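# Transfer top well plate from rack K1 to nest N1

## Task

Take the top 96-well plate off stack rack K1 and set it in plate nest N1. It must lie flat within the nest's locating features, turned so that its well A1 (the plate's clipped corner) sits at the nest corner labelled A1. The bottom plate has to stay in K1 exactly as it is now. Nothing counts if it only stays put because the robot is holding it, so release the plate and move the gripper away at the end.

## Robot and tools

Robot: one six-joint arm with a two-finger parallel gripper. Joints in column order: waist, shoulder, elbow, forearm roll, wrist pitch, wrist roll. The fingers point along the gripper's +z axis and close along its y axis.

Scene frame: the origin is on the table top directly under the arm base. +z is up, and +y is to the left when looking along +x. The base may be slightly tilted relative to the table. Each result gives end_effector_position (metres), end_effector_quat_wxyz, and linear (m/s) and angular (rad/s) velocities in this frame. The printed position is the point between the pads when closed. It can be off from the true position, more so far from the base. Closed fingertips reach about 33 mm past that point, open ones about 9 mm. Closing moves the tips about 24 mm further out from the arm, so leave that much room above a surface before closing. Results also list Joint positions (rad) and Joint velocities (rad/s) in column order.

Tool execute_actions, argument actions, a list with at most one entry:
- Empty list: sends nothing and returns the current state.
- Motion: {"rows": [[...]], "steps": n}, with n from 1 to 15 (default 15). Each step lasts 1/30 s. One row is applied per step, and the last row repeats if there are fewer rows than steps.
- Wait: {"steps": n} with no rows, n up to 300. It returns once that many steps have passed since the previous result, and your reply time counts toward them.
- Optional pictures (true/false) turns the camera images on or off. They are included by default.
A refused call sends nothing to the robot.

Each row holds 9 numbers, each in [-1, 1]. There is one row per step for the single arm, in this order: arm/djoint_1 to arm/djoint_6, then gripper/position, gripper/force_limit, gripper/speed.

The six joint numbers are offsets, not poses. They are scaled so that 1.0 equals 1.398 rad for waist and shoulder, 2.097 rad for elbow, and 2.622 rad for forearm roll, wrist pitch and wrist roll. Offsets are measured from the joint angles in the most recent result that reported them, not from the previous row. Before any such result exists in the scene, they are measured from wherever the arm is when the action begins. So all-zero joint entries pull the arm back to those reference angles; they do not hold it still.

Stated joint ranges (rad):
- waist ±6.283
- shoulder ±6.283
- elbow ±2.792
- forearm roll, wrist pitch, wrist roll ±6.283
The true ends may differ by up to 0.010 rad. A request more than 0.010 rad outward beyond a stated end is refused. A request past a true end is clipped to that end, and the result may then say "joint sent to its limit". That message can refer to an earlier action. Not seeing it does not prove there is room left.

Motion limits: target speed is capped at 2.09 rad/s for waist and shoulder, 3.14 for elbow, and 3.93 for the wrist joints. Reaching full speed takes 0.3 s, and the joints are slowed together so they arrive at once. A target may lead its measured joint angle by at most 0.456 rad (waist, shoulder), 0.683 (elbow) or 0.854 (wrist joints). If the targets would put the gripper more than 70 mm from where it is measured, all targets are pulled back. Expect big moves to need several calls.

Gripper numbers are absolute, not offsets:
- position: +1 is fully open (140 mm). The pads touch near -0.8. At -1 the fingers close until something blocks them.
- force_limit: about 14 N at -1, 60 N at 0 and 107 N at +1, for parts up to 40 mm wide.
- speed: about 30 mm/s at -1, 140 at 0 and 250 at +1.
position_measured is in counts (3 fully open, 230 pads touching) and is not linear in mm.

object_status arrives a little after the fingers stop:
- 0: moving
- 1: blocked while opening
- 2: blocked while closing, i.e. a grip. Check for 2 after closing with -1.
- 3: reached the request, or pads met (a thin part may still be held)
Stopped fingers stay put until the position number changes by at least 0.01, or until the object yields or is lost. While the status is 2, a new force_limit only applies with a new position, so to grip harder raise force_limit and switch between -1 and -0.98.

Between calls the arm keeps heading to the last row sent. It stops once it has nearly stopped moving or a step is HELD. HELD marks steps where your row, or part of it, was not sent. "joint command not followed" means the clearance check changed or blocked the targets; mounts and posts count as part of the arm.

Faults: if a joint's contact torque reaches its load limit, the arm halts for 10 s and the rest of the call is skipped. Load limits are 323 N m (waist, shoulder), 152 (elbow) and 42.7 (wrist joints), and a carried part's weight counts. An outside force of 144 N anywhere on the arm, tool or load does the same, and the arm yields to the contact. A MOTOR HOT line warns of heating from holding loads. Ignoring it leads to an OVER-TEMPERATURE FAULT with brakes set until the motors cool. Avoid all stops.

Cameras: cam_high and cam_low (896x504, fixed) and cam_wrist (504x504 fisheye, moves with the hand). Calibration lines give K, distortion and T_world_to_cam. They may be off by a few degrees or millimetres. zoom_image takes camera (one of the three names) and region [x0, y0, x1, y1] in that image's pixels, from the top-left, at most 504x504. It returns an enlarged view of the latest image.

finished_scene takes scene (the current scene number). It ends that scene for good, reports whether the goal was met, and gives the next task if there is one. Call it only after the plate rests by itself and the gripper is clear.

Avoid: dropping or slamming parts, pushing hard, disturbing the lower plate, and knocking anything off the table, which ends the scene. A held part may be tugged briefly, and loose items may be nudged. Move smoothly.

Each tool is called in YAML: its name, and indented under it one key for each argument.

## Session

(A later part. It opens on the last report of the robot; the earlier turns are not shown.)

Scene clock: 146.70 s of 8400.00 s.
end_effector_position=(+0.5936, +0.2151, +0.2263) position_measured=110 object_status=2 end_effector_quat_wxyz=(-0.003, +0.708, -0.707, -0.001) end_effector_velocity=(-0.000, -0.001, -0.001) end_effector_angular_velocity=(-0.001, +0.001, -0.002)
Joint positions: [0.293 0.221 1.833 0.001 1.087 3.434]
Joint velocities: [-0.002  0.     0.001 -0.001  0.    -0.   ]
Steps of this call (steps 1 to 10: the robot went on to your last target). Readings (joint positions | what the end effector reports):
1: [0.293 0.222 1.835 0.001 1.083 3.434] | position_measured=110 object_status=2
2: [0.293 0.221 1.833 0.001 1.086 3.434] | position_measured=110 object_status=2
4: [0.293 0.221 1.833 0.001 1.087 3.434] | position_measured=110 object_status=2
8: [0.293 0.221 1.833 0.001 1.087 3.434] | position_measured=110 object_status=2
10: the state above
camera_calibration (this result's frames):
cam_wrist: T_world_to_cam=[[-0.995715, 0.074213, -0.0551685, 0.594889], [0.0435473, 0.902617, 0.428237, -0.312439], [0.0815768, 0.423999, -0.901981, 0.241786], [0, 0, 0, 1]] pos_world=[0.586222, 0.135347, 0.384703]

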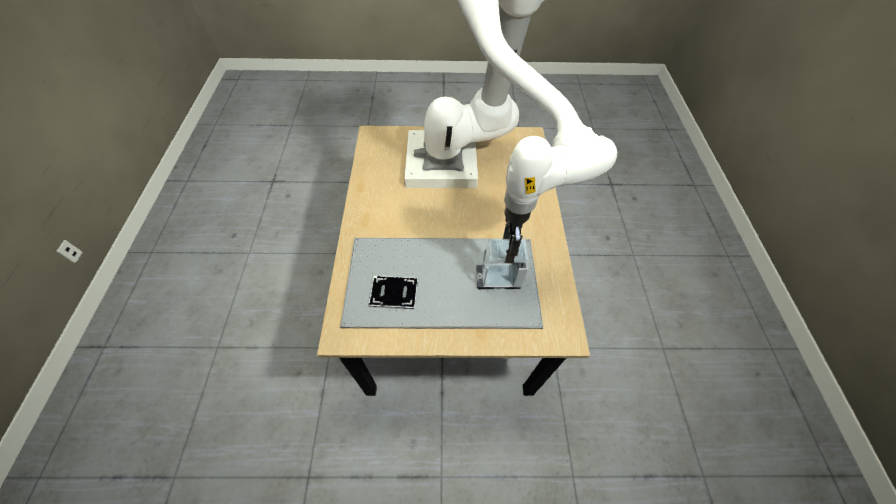

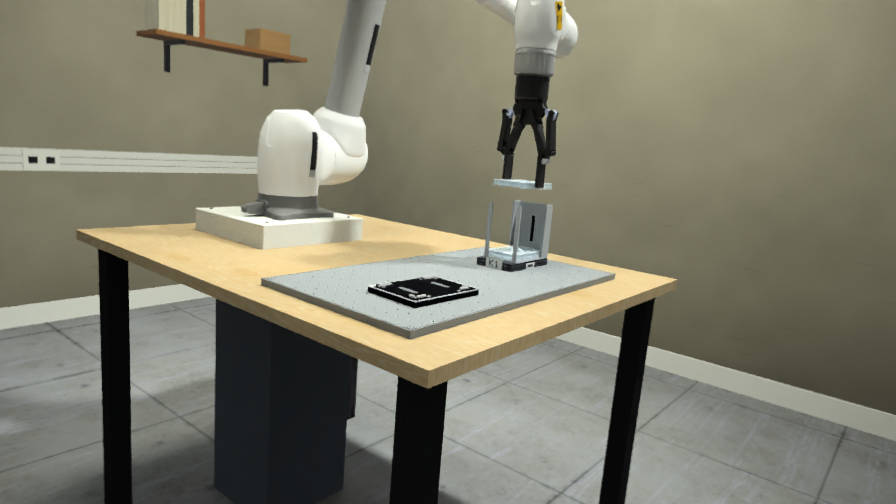

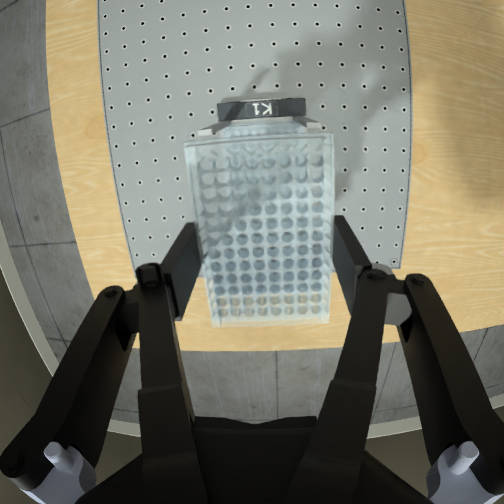

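zoom_image:
  camera: "cam_high"
  region: [470, 230, 540, 295]

zoom_image:
  camera: "cam_wrist"
  region: [200, 300, 240, 335]

zoom_image:
  camera: "cam_wrist"
  region: [305, 125, 345, 160]

Region (470, 230, 540, 295) of cam_high's 896x504 image, scaled by 7.200, with more detail than that image has; it fills the top 468 rows of this view, and the rest is white.

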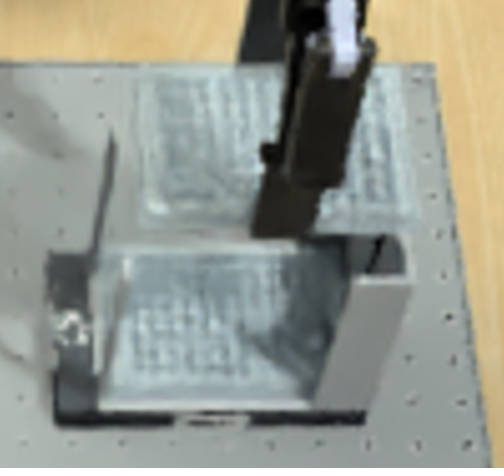

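Region (200, 300, 240, 335) of cam_wrist's 504x504 image, scaled by 12.600, with more detail than that image has; it fills the top 441 rows of this view, and the rest is white.

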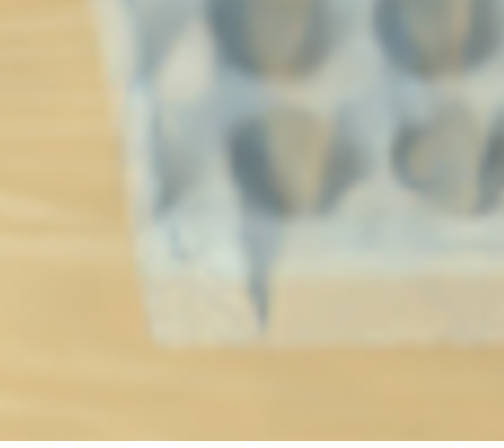

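Region (305, 125, 345, 160) of cam_wrist's 504x504 image, scaled by 12.600, with more detail than that image has; it fills the top 441 rows of this view, and the rest is white.

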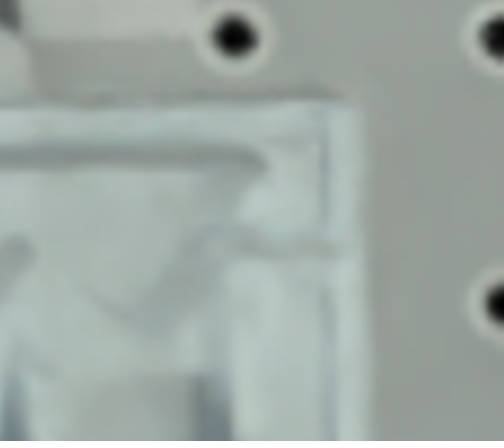

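execute_actions:
  actions:
    - {"rows": [[-0.4345,0.0765,-0.0253,0,-0.0203,-0.2075,-0.98,0.2,-1]]}
  pictures: false

execute_actions:
  actions:
    - {"steps": 25}
  pictures: false

Scene clock: 166.47 s of 8400.00 s.
end_effector_position=(+0.6608, +0.0046, +0.2000) position_measured=110 object_status=2 end_effector_quat_wxyz=(-0.003, +0.701, -0.713, -0.002) end_effector_velocity=(+0.063, -0.521, -0.056) end_effector_angular_velocity=(+0.000, -0.000, -0.141)
Joint positions: [-0.045  0.284  1.802  0.001  1.056  3.113]
Joint velocities: [-0.785  0.128 -0.063 -0.    -0.065 -0.645]
Steps of this call (steps 1 to 30: the robot went on to your last target; steps 31 to 90: nothing new was sent; then 16.27 s passed at rest; steps 91 to 105: all 15 steps of this action). Readings (joint positions | what the end effector reports):
91: [0.293 0.221 1.833 0.001 1.087 3.433] | position_measured=110 object_status=2
92: [0.287 0.222 1.832 0.001 1.087 3.426] | position_measured=110 object_status=2
94: [0.252 0.230 1.828 0.001 1.083 3.383] | position_measured=110 object_status=2
98: [0.142 0.253 1.817 0.001 1.072 3.269] | position_measured=110 object_status=2
105: the state above

Scene clock: 167.30 s of 8400.00 s.
end_effector_position=(+0.6572, -0.1773, +0.1801) position_measured=110 object_status=2 end_effector_quat_wxyz=(-0.003, +0.685, -0.729, -0.002) end_effector_velocity=(+0.000, -0.001, +0.000) end_effector_angular_velocity=(-0.000, -0.001, -0.000)
Joint positions: [-0.314  0.328  1.78   0.001  1.034  2.89 ]
Joint velocities: [-0.001 -0.    -0.    -0.    -0.     0.   ]
Steps of this call (steps 1 to 25: the robot went on to your last target). Readings (joint positions | what the end effector reports):
1: [-0.071 0.288 1.800 0.001 1.054 3.091] | position_measured=110 object_status=2
2: [-0.098 0.293 1.797 0.001 1.052 3.069] | position_measured=110 object_status=2
4: [-0.150 0.301 1.793 0.001 1.047 3.025] | position_measured=110 object_status=2
8: [-0.255 0.318 1.785 0.001 1.039 2.939] | position_measured=110 object_status=2
25: the state above

execute_actions:
  actions:
    - {"rows": [[-0.001,0.0655,0.0342,0,-0.0623,0,-0.98,0.2,-1]]}

zoom_image:
  camera: "cam_wrist"
  region: [150, 100, 390, 340]

zoom_image:
  camera: "cam_low"
  region: [355, 220, 495, 320]

Scene clock: 172.70 s of 8400.00 s.
end_effector_position=(+0.6570, -0.1778, +0.0852) position_measured=110 object_status=2 end_effector_quat_wxyz=(-0.003, +0.684, -0.729, -0.002) end_effector_velocity=(-0.001, +0.001, -0.000) end_effector_angular_velocity=(+0.000, +0.001, +0.002)
Joint positions: [-0.315  0.419  1.852  0.001  0.871  2.89 ]
Joint velocities: [ 0.001 -0.     0.001 -0.     0.    -0.   ]
Steps of this call (steps 1 to 15: the robot went on to your last target; steps 16 to 90: nothing new was sent; then 1.90 s passed at rest; steps 91 to 105: all 15 steps of this action). Readings (joint positions | what the end effector reports):
91: [-0.314 0.328 1.780 0.001 1.033 2.890] | position_measured=110 object_status=2
92: [-0.314 0.334 1.784 0.001 1.022 2.890] | position_measured=110 object_status=2
94: [-0.315 0.368 1.810 0.001 0.962 2.890] | position_measured=110 object_status=2
98: [-0.315 0.419 1.852 0.001 0.872 2.890] | position_measured=110 object_status=2
105: the state above
camera_calibration (this result's frames):
cam_wrist: T_world_to_cam=[[-0.988823, 0.138732, -0.0546149, 0.686314], [0.102327, 0.897895, 0.428151, 0.0603824], [0.108436, 0.417777, -0.902056, 0.257168], [0, 0, 0, 1]] pos_world=[0.644578, -0.256869, 0.24361]

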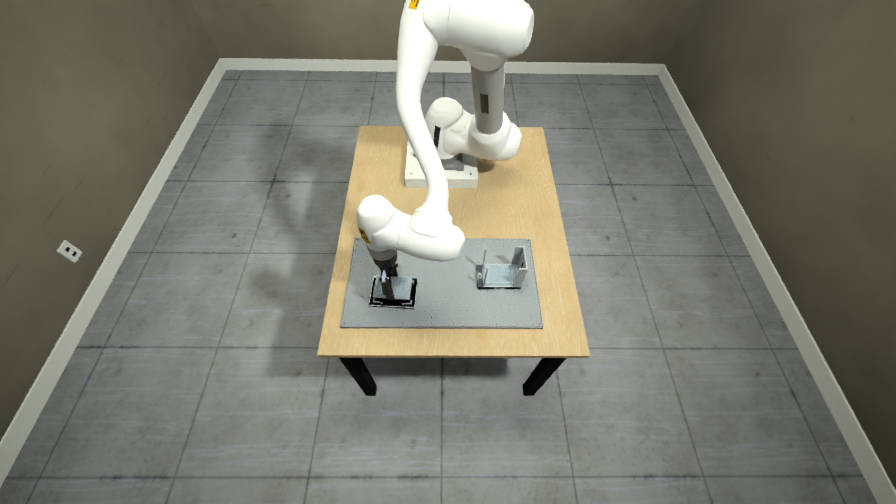

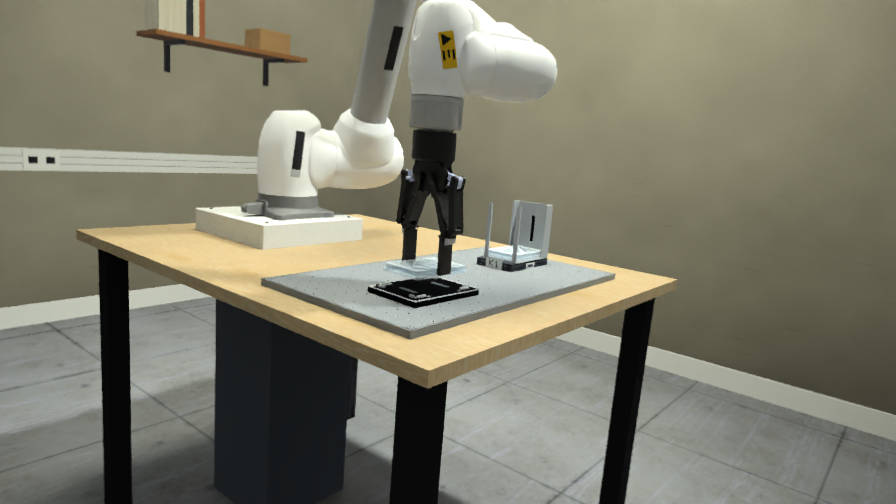

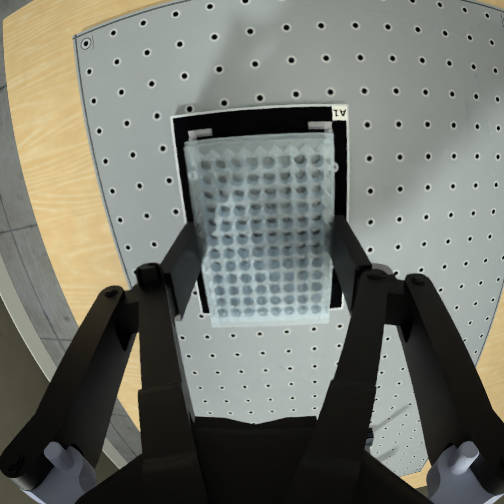

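Region (150, 100, 390, 340) of cam_wrist's 504x504 image, scaled by 2.100, with more detail than that image has.

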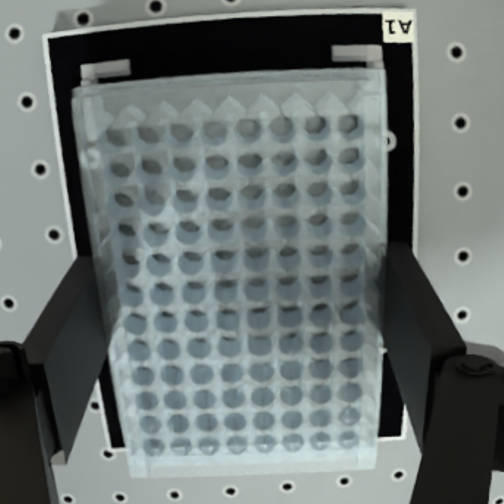

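Region (355, 220, 495, 320) of cam_low's 896x504 image, scaled by 3.600, with more detail than that image has; it fills the top 360 rows of this view, and the rest is white.

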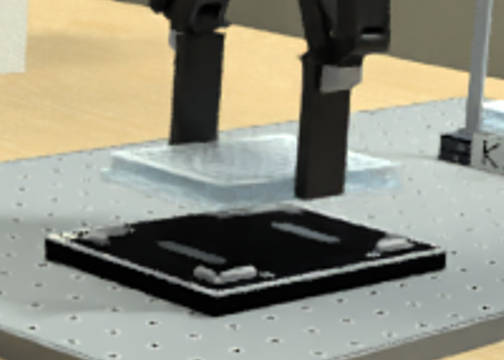

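execute_actions:
  actions:
    - {"rows": [[0,0.015,0.00534,0,-0.01224,0,-0.98,0.2,-1]],"steps":10}

zoom_image:
  camera: "cam_wrist"
  region: [150, 100, 390, 340]

zoom_image:
  camera: "cam_low"
  region: [355, 220, 495, 320]

Scene clock: 181.17 s of 8400.00 s.
end_effector_position=(+0.6571, -0.1776, +0.0662) position_measured=110 object_status=2 end_effector_quat_wxyz=(-0.003, +0.684, -0.729, -0.002) end_effector_velocity=(+0.001, +0.002, +0.000) end_effector_angular_velocity=(+0.000, -0.001, +0.001)
Joint positions: [-0.315  0.44   1.863  0.001  0.839  2.89 ]
Joint velocities: [ 0.003 -0.     0.     0.    -0.     0.001]
Steps of this call (steps 1 to 15: the robot went on to your last target; steps 16 to 90: nothing new was sent; then 5.13 s passed at rest; steps 91 to 100: all 10 steps of this action). Readings (joint positions | what the end effector reports):
91: [-0.315 0.420 1.852 0.001 0.870 2.890] | position_measured=110 object_status=2
92: [-0.315 0.425 1.854 0.001 0.861 2.890] | position_measured=110 object_status=2
94: [-0.315 0.440 1.863 0.001 0.840 2.890] | position_measured=110 object_status=2
98: [-0.315 0.440 1.863 0.001 0.839 2.890] | position_measured=110 object_status=2
100: the state above
camera_calibration (this result's frames):
cam_wrist: T_world_to_cam=[[-0.988841, 0.138628, -0.054551, 0.685316], [0.102262, 0.897915, 0.428125, 0.0684152], [0.108332, 0.417769, -0.902072, 0.240058], [0, 0, 0, 1]] pos_world=[0.644666, -0.256724, 0.224644]

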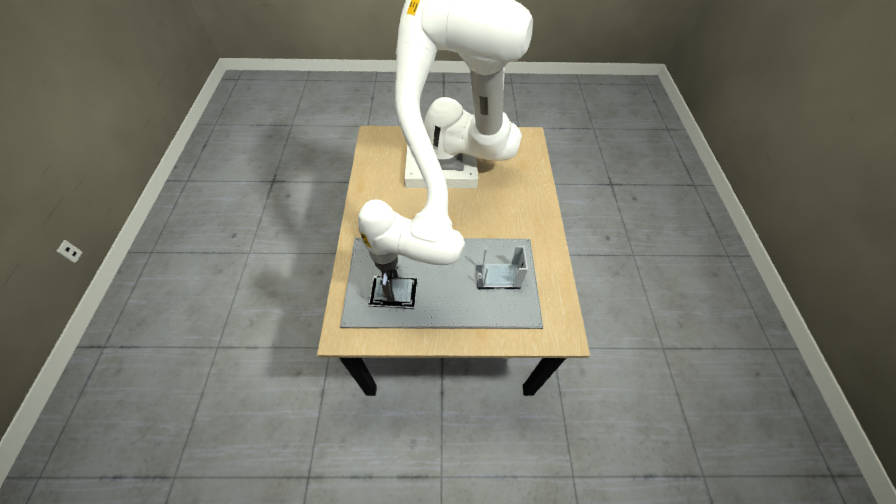

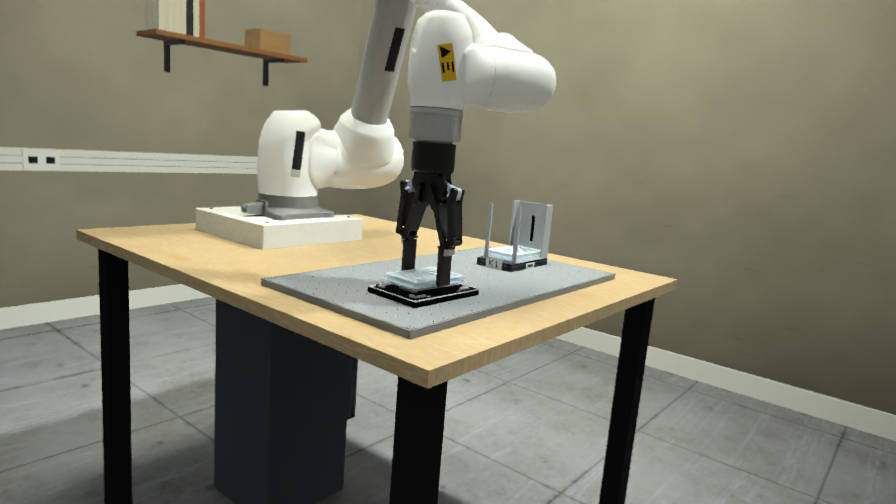

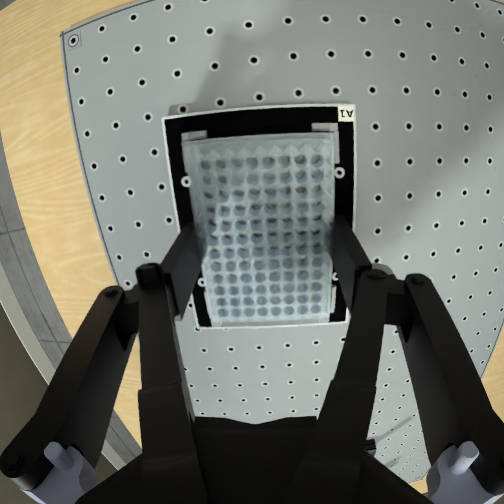

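Region (150, 100, 390, 340) of cam_wrist's 504x504 image, scaled by 2.100, with more detail than that image has.

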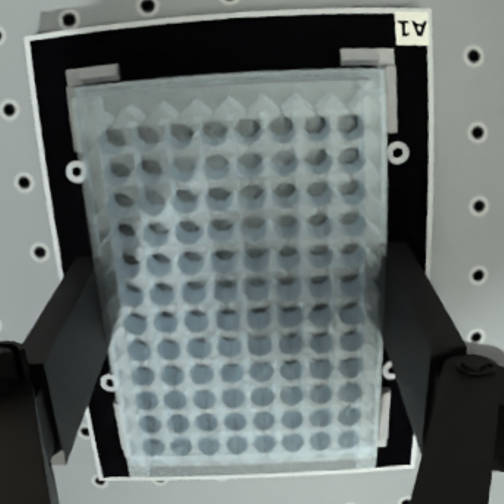

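Region (355, 220, 495, 320) of cam_low's 896x504 image, scaled by 3.600, with more detail than that image has; it fills the top 360 rows of this view, and the rest is white.

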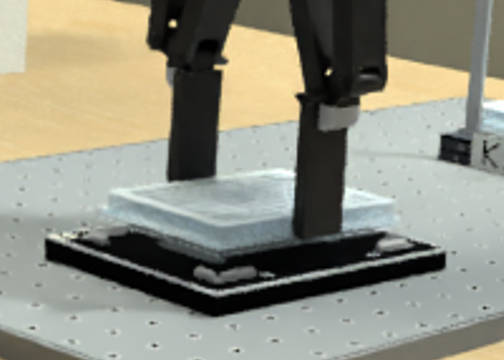

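execute_actions:
  actions:
    - {"rows": [[0,0.0024,0.0008,0,-0.00193,0,-0.98,0.2,-1],[0,0.0024,0.0008,0,-0.00193,0,-0.98,0.2,-1],[0,0.0048,0.0016,0,-0.00386,0,-0.98,0.2,-1]],"steps":10}

zoom_image:
  camera: "cam_wrist"
  region: [150, 100, 390, 340]

zoom_image:
  camera: "cam_low"
  region: [355, 240, 495, 320]

Scene clock: 188.83 s of 8400.00 s.
end_effector_position=(+0.6570, -0.1776, +0.0603) position_measured=110 object_status=2 end_effector_quat_wxyz=(-0.003, +0.684, -0.729, -0.002) end_effector_velocity=(-0.000, +0.000, -0.000) end_effector_angular_velocity=(+0.000, +0.001, -0.000)
Joint positions: [-0.315  0.447  1.866  0.001  0.829  2.89 ]
Joint velocities: [ 0.     0.     0.001  0.    -0.    -0.   ]
Steps of this call (steps 1 to 15: the robot went on to your last target; steps 16 to 90: nothing new was sent; then 4.33 s passed at rest; steps 91 to 100: all 10 steps of this action). Readings (joint positions | what the end effector reports):
91: [-0.315 0.440 1.863 0.001 0.838 2.890] | position_measured=110 object_status=2
92: [-0.315 0.442 1.864 0.001 0.835 2.890] | position_measured=110 object_status=2
94: [-0.315 0.445 1.866 0.001 0.830 2.890] | position_measured=110 object_status=2
98: [-0.315 0.447 1.866 0.001 0.829 2.890] | position_measured=110 object_status=2
100: the state above
camera_calibration (this result's frames):
cam_wrist: T_world_to_cam=[[-0.988818, 0.138775, -0.0546016, 0.684974], [0.102371, 0.897888, 0.428155, 0.0708919], [0.108443, 0.417778, -0.902054, 0.234634], [0, 0, 0, 1]] pos_world=[0.644612, -0.256735, 0.218701]

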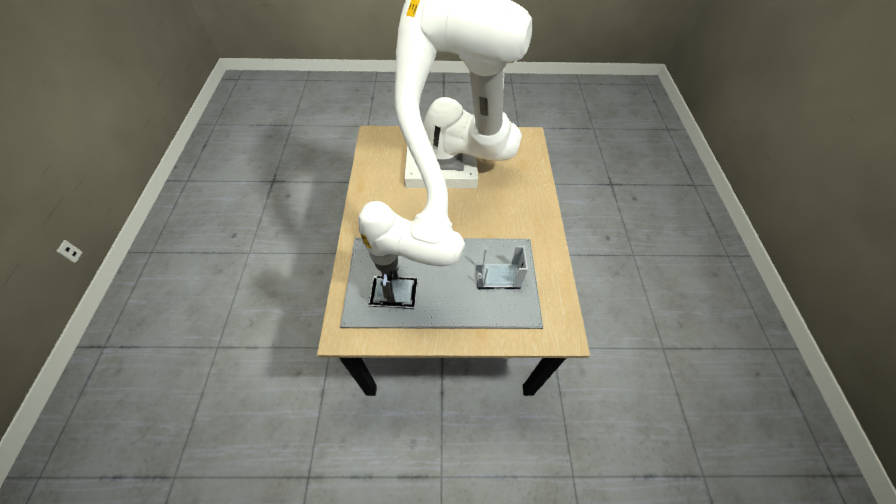

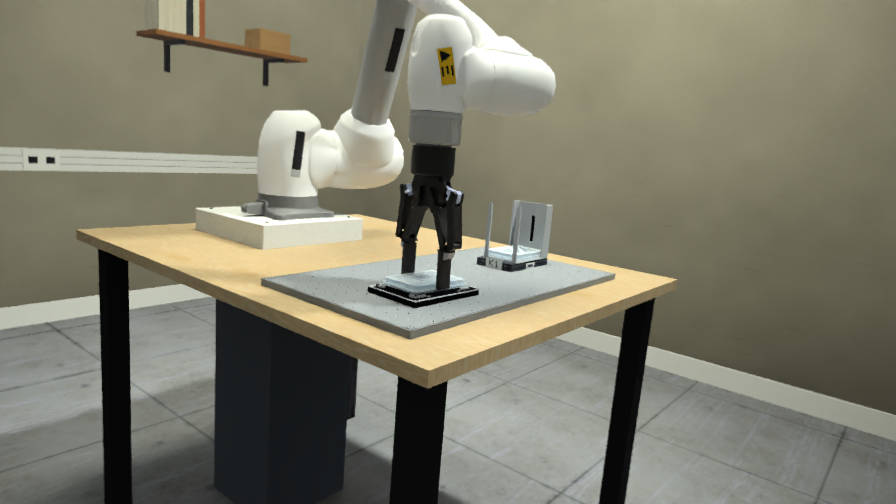

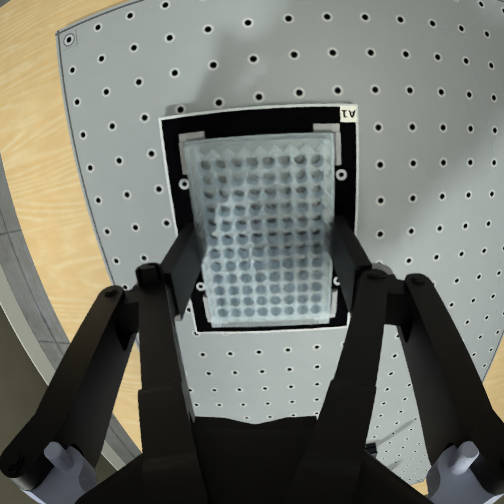

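Region (150, 100, 390, 340) of cam_wrist's 504x504 image, scaled by 2.100, with more detail than that image has.

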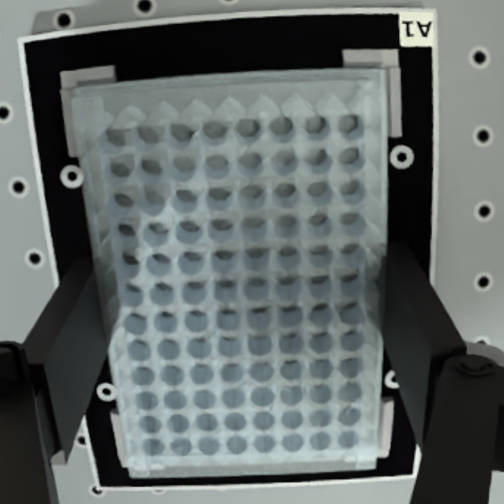

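Region (355, 240, 495, 320) of cam_low's 896x504 image, scaled by 3.600, with more detail than that image has; it fills the top 288 rows of this view, and the rest is white.

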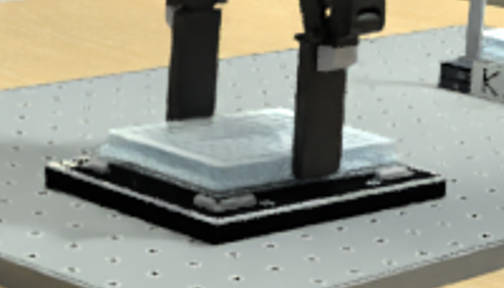

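execute_actions:
  actions:
    - {"rows": [[0,0.0008,0.00026,0,-0.00064,0,-0.98,0.2,-1],[0,0.0008,0.00026,0,-0.00064,0,-0.98,0.2,-1],[0,0.0016,0.00052,0,-0.00128,0,-0.98,0.2,-1],[0,0.0016,0.00052,0,-0.00128,0,-0.98,0.2,-1],[0,0.0024,0.00078,0,-0.00192,0,-0.98,0.2,-1],[0,0.0024,0.00078,0,-0.00192,0,-0.98,0.2,-1],[0,0.0032,0.00104,0,-0.00256,0,-0.98,0.2,-1],[0,0.0032,0.00104,0,-0.00256,0,-0.98,0.2,-1],[0,0.0041,0.0013,0,-0.0032,0,-0.98,0.2,-1]],"steps":15}

zoom_image:
  camera: "cam_wrist"
  region: [150, 100, 390, 340]

zoom_image:
  camera: "cam_low"
  region: [355, 240, 495, 320]

Scene clock: 196.47 s of 8400.00 s.
end_effector_position=(+0.6572, -0.1776, +0.0555) position_measured=110 object_status=2 end_effector_quat_wxyz=(-0.003, +0.684, -0.729, -0.001) end_effector_velocity=(-0.001, -0.000, -0.001) end_effector_angular_velocity=(+0.000, +0.001, -0.001)
Joint positions: [-0.315  0.452  1.869  0.001  0.82   2.89 ]
Joint velocities: [-0.001  0.001  0.001  0.    -0.001  0.   ]
Steps of this call (steps 1 to 15: the robot went on to your last target; steps 16 to 90: nothing new was sent; then 4.13 s passed at rest; steps 91 to 105: all 15 steps of this action). Readings (joint positions | what the end effector reports):
91: [-0.315 0.447 1.866 0.001 0.828 2.890] | position_measured=110 object_status=2
92: [-0.315 0.448 1.866 0.001 0.827 2.890] | position_measured=110 object_status=2
94: [-0.315 0.449 1.867 0.001 0.826 2.890] | position_measured=110 object_status=2
98: [-0.315 0.451 1.868 0.001 0.822 2.890] | position_measured=110 object_status=2
105: the state above
camera_calibration (this result's frames):
cam_wrist: T_world_to_cam=[[-0.988811, 0.138721, -0.0548504, 0.684831], [0.102223, 0.897927, 0.428108, 0.0730241], [0.108639, 0.417711, -0.902061, 0.23012], [0, 0, 0, 1]] pos_world=[0.644704, -0.256694, 0.213883]

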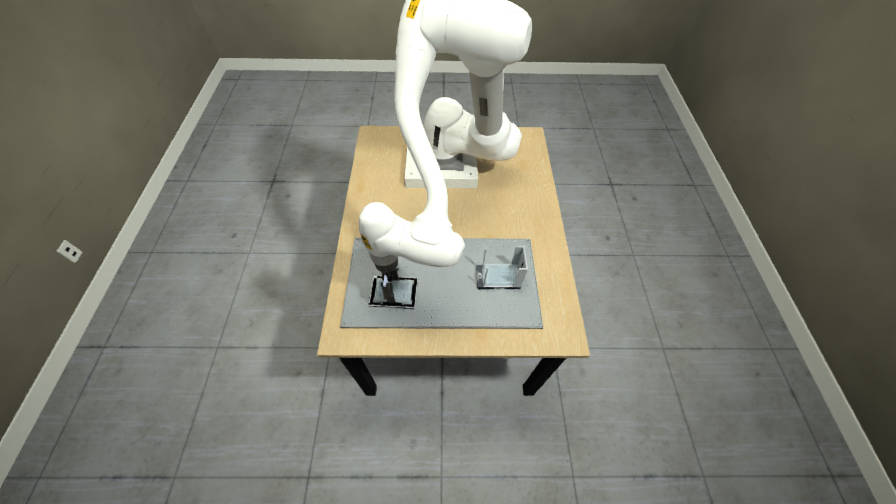

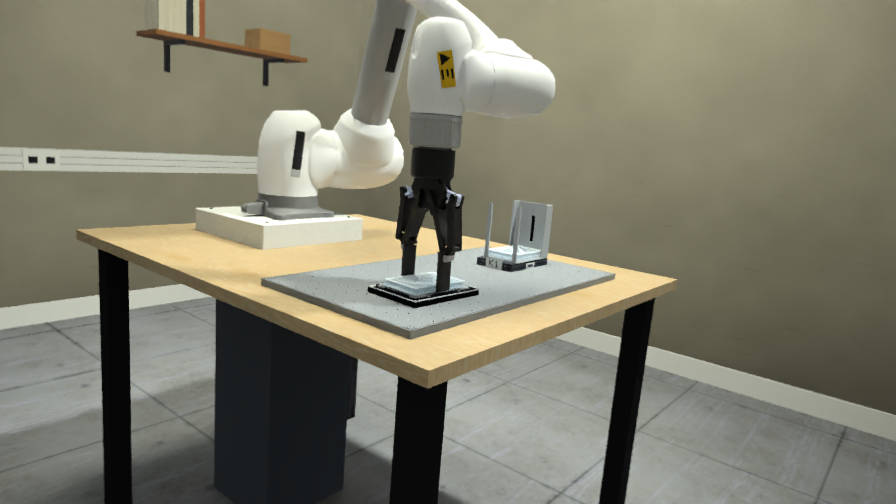

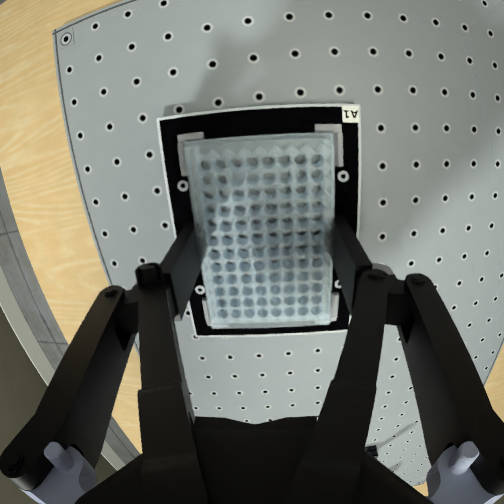

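Region (150, 100, 390, 340) of cam_wrist's 504x504 image, scaled by 2.100, with more detail than that image has.

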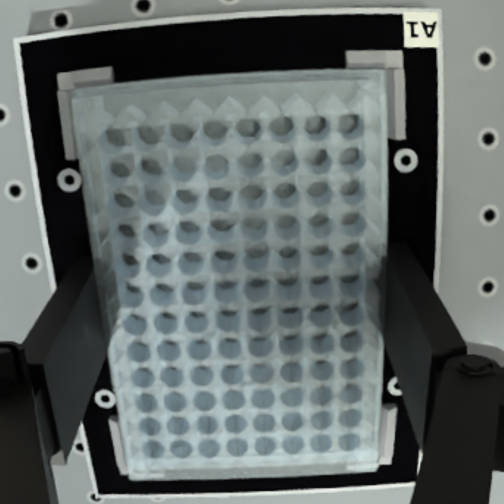

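Region (355, 240, 495, 320) of cam_low's 896x504 image, scaled by 3.600, with more detail than that image has; it fills the top 288 rows of this view, and the rest is white.

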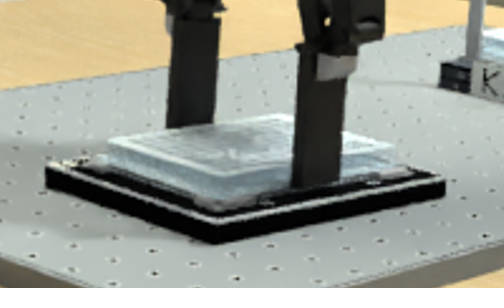

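execute_actions:
  actions:
    - {"rows": [[0,0,0,0,0,0,0.5,0,-0.6]],"steps":15}
  pictures: false

execute_actions:
  actions:
    - {"rows": [[0,-0.0887,-0.0424,0,0.0816,0,0.5,0,-0.6]],"steps":15}

zoom_image:
  camera: "cam_wrist"
  region: [180, 90, 350, 260]

zoom_image:
  camera: "cam_low"
  region: [355, 240, 495, 320]

zoom_image:
  camera: "cam_high"
  region: [360, 265, 430, 315]

Scene clock: 205.83 s of 8400.00 s.
end_effector_position=(+0.6571, -0.1776, +0.0554) position_measured=66 object_status=0 end_effector_quat_wxyz=(-0.003, +0.684, -0.729, -0.001) end_effector_velocity=(+0.000, -0.000, +0.000) end_effector_angular_velocity=(+0.000, -0.001, +0.000)
Joint positions: [-0.315  0.452  1.869  0.001  0.82   2.89 ]
Joint velocities: [-0.    -0.    -0.     0.001 -0.    -0.001]
Steps of this call (steps 1 to 15: the robot went on to your last target; steps 16 to 90: nothing new was sent; then 5.87 s passed at rest; steps 91 to 105: all 15 steps of this action). Readings (joint positions | what the end effector reports):
91: [-0.315 0.453 1.869 0.001 0.820 2.890] | position_measured=110 object_status=0
92: [-0.315 0.453 1.869 0.001 0.820 2.890] | position_measured=110 object_status=0
94: [-0.315 0.453 1.869 0.001 0.820 2.890] | position_measured=99 object_status=0
98: [-0.315 0.453 1.869 0.001 0.820 2.890] | position_measured=83 object_status=0
105: the state above

Scene clock: 206.33 s of 8400.00 s.
end_effector_position=(+0.6569, -0.1783, +0.1795) position_measured=66 object_status=3 end_effector_quat_wxyz=(-0.002, +0.684, -0.729, -0.002) end_effector_velocity=(-0.000, +0.001, -0.000) end_effector_angular_velocity=(+0.001, +0.001, +0.000)
Joint positions: [-0.315  0.329  1.78   0.001  1.034  2.89 ]
Joint velocities: [ 0.001  0.    -0.     0.001  0.001  0.   ]
Steps of this call (steps 1 to 15: all 15 steps of this action). Readings (joint positions | what the end effector reports):
1: [-0.315 0.452 1.869 0.001 0.821 2.890] | position_measured=66 object_status=0
2: [-0.315 0.446 1.865 0.001 0.832 2.890] | position_measured=66 object_status=0
4: [-0.315 0.412 1.840 0.001 0.891 2.890] | position_measured=66 object_status=3
8: [-0.315 0.338 1.787 0.001 1.016 2.890] | position_measured=66 object_status=3
15: the state above
camera_calibration (this result's frames):
cam_wrist: T_world_to_cam=[[-0.988891, 0.138601, -0.05371, 0.691288], [0.10257, 0.897793, 0.428308, 0.0202682], [0.107584, 0.418041, -0.902035, 0.343086], [0, 0, 0, 1]] pos_world=[0.644619, -0.257434, 0.337924]

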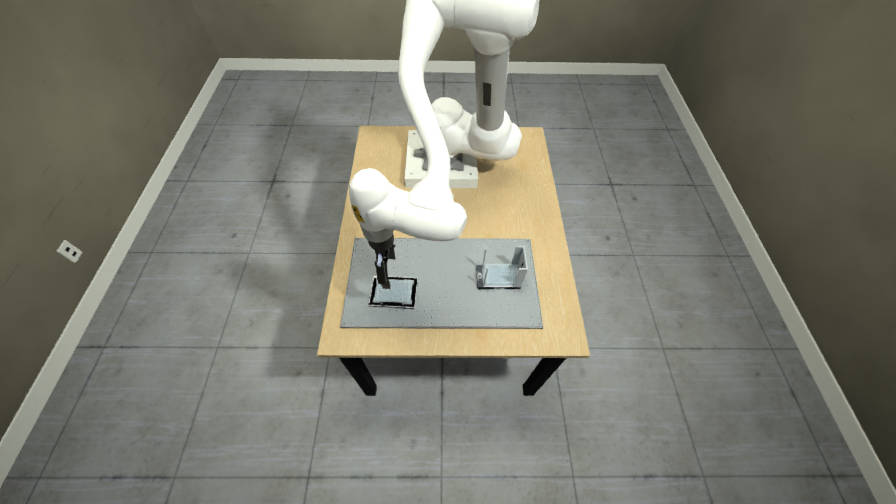

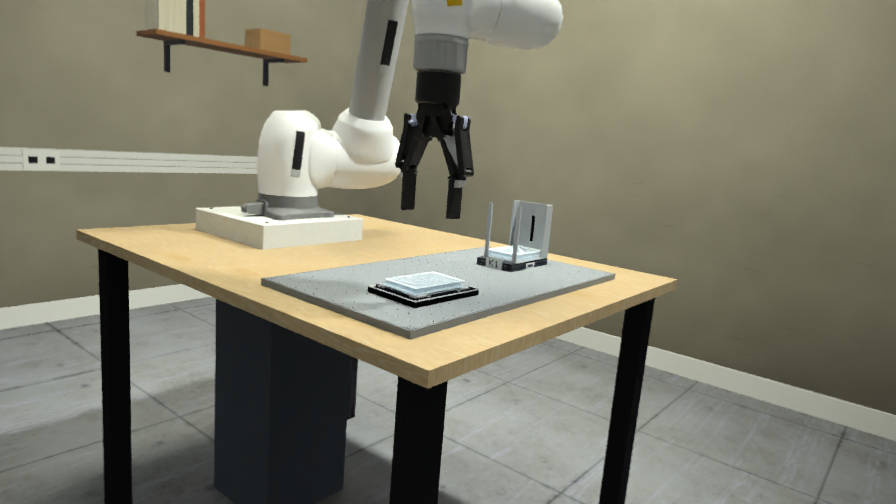

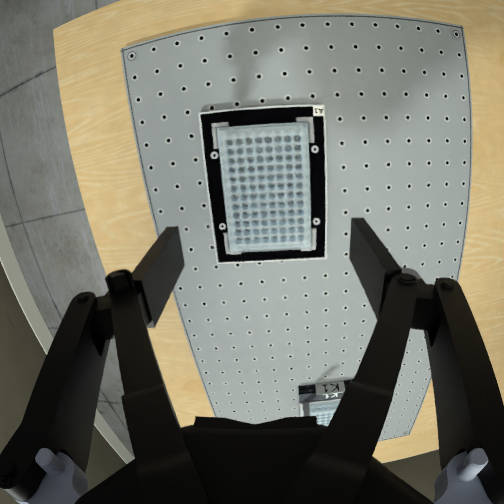

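Region (180, 90, 350, 260) of cam_wrist's 504x504 image, scaled by 2.965, with more detail than that image has.

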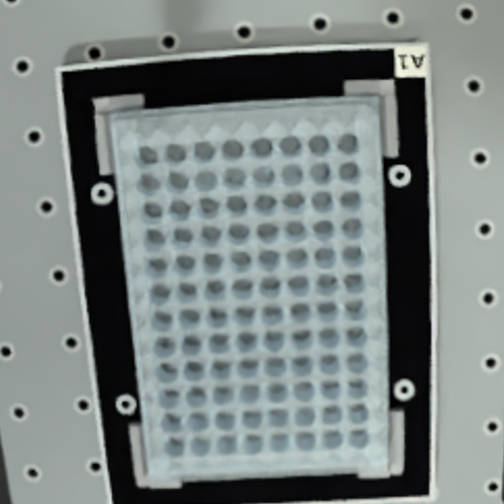

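Region (355, 240, 495, 320) of cam_low's 896x504 image, scaled by 3.600, with more detail than that image has; it fills the top 288 rows of this view, and the rest is white.

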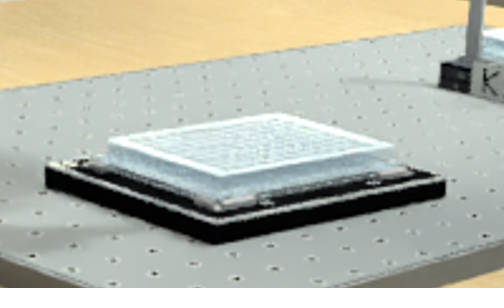

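Region (360, 265, 430, 315) of cam_high's 896x504 image, scaled by 7.200, with more detail than that image has; it fills the top 360 rows of this view, and the rest is white.

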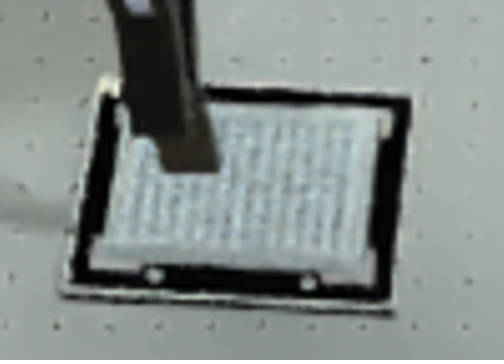

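zoom_image:
  camera: "cam_low"
  region: [375, 265, 475, 305]

Region (375, 265, 475, 305) of cam_low's 896x504 image, scaled by 5.040, with more detail than that image has; it fills the top 202 rows of this view, and the rest is white.

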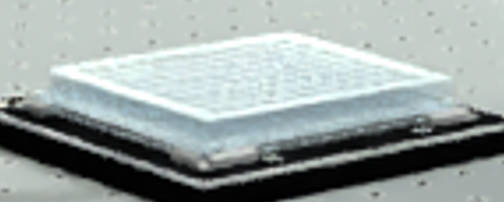

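finished_scene:
  scene: 1

The scene is finished: the task was done.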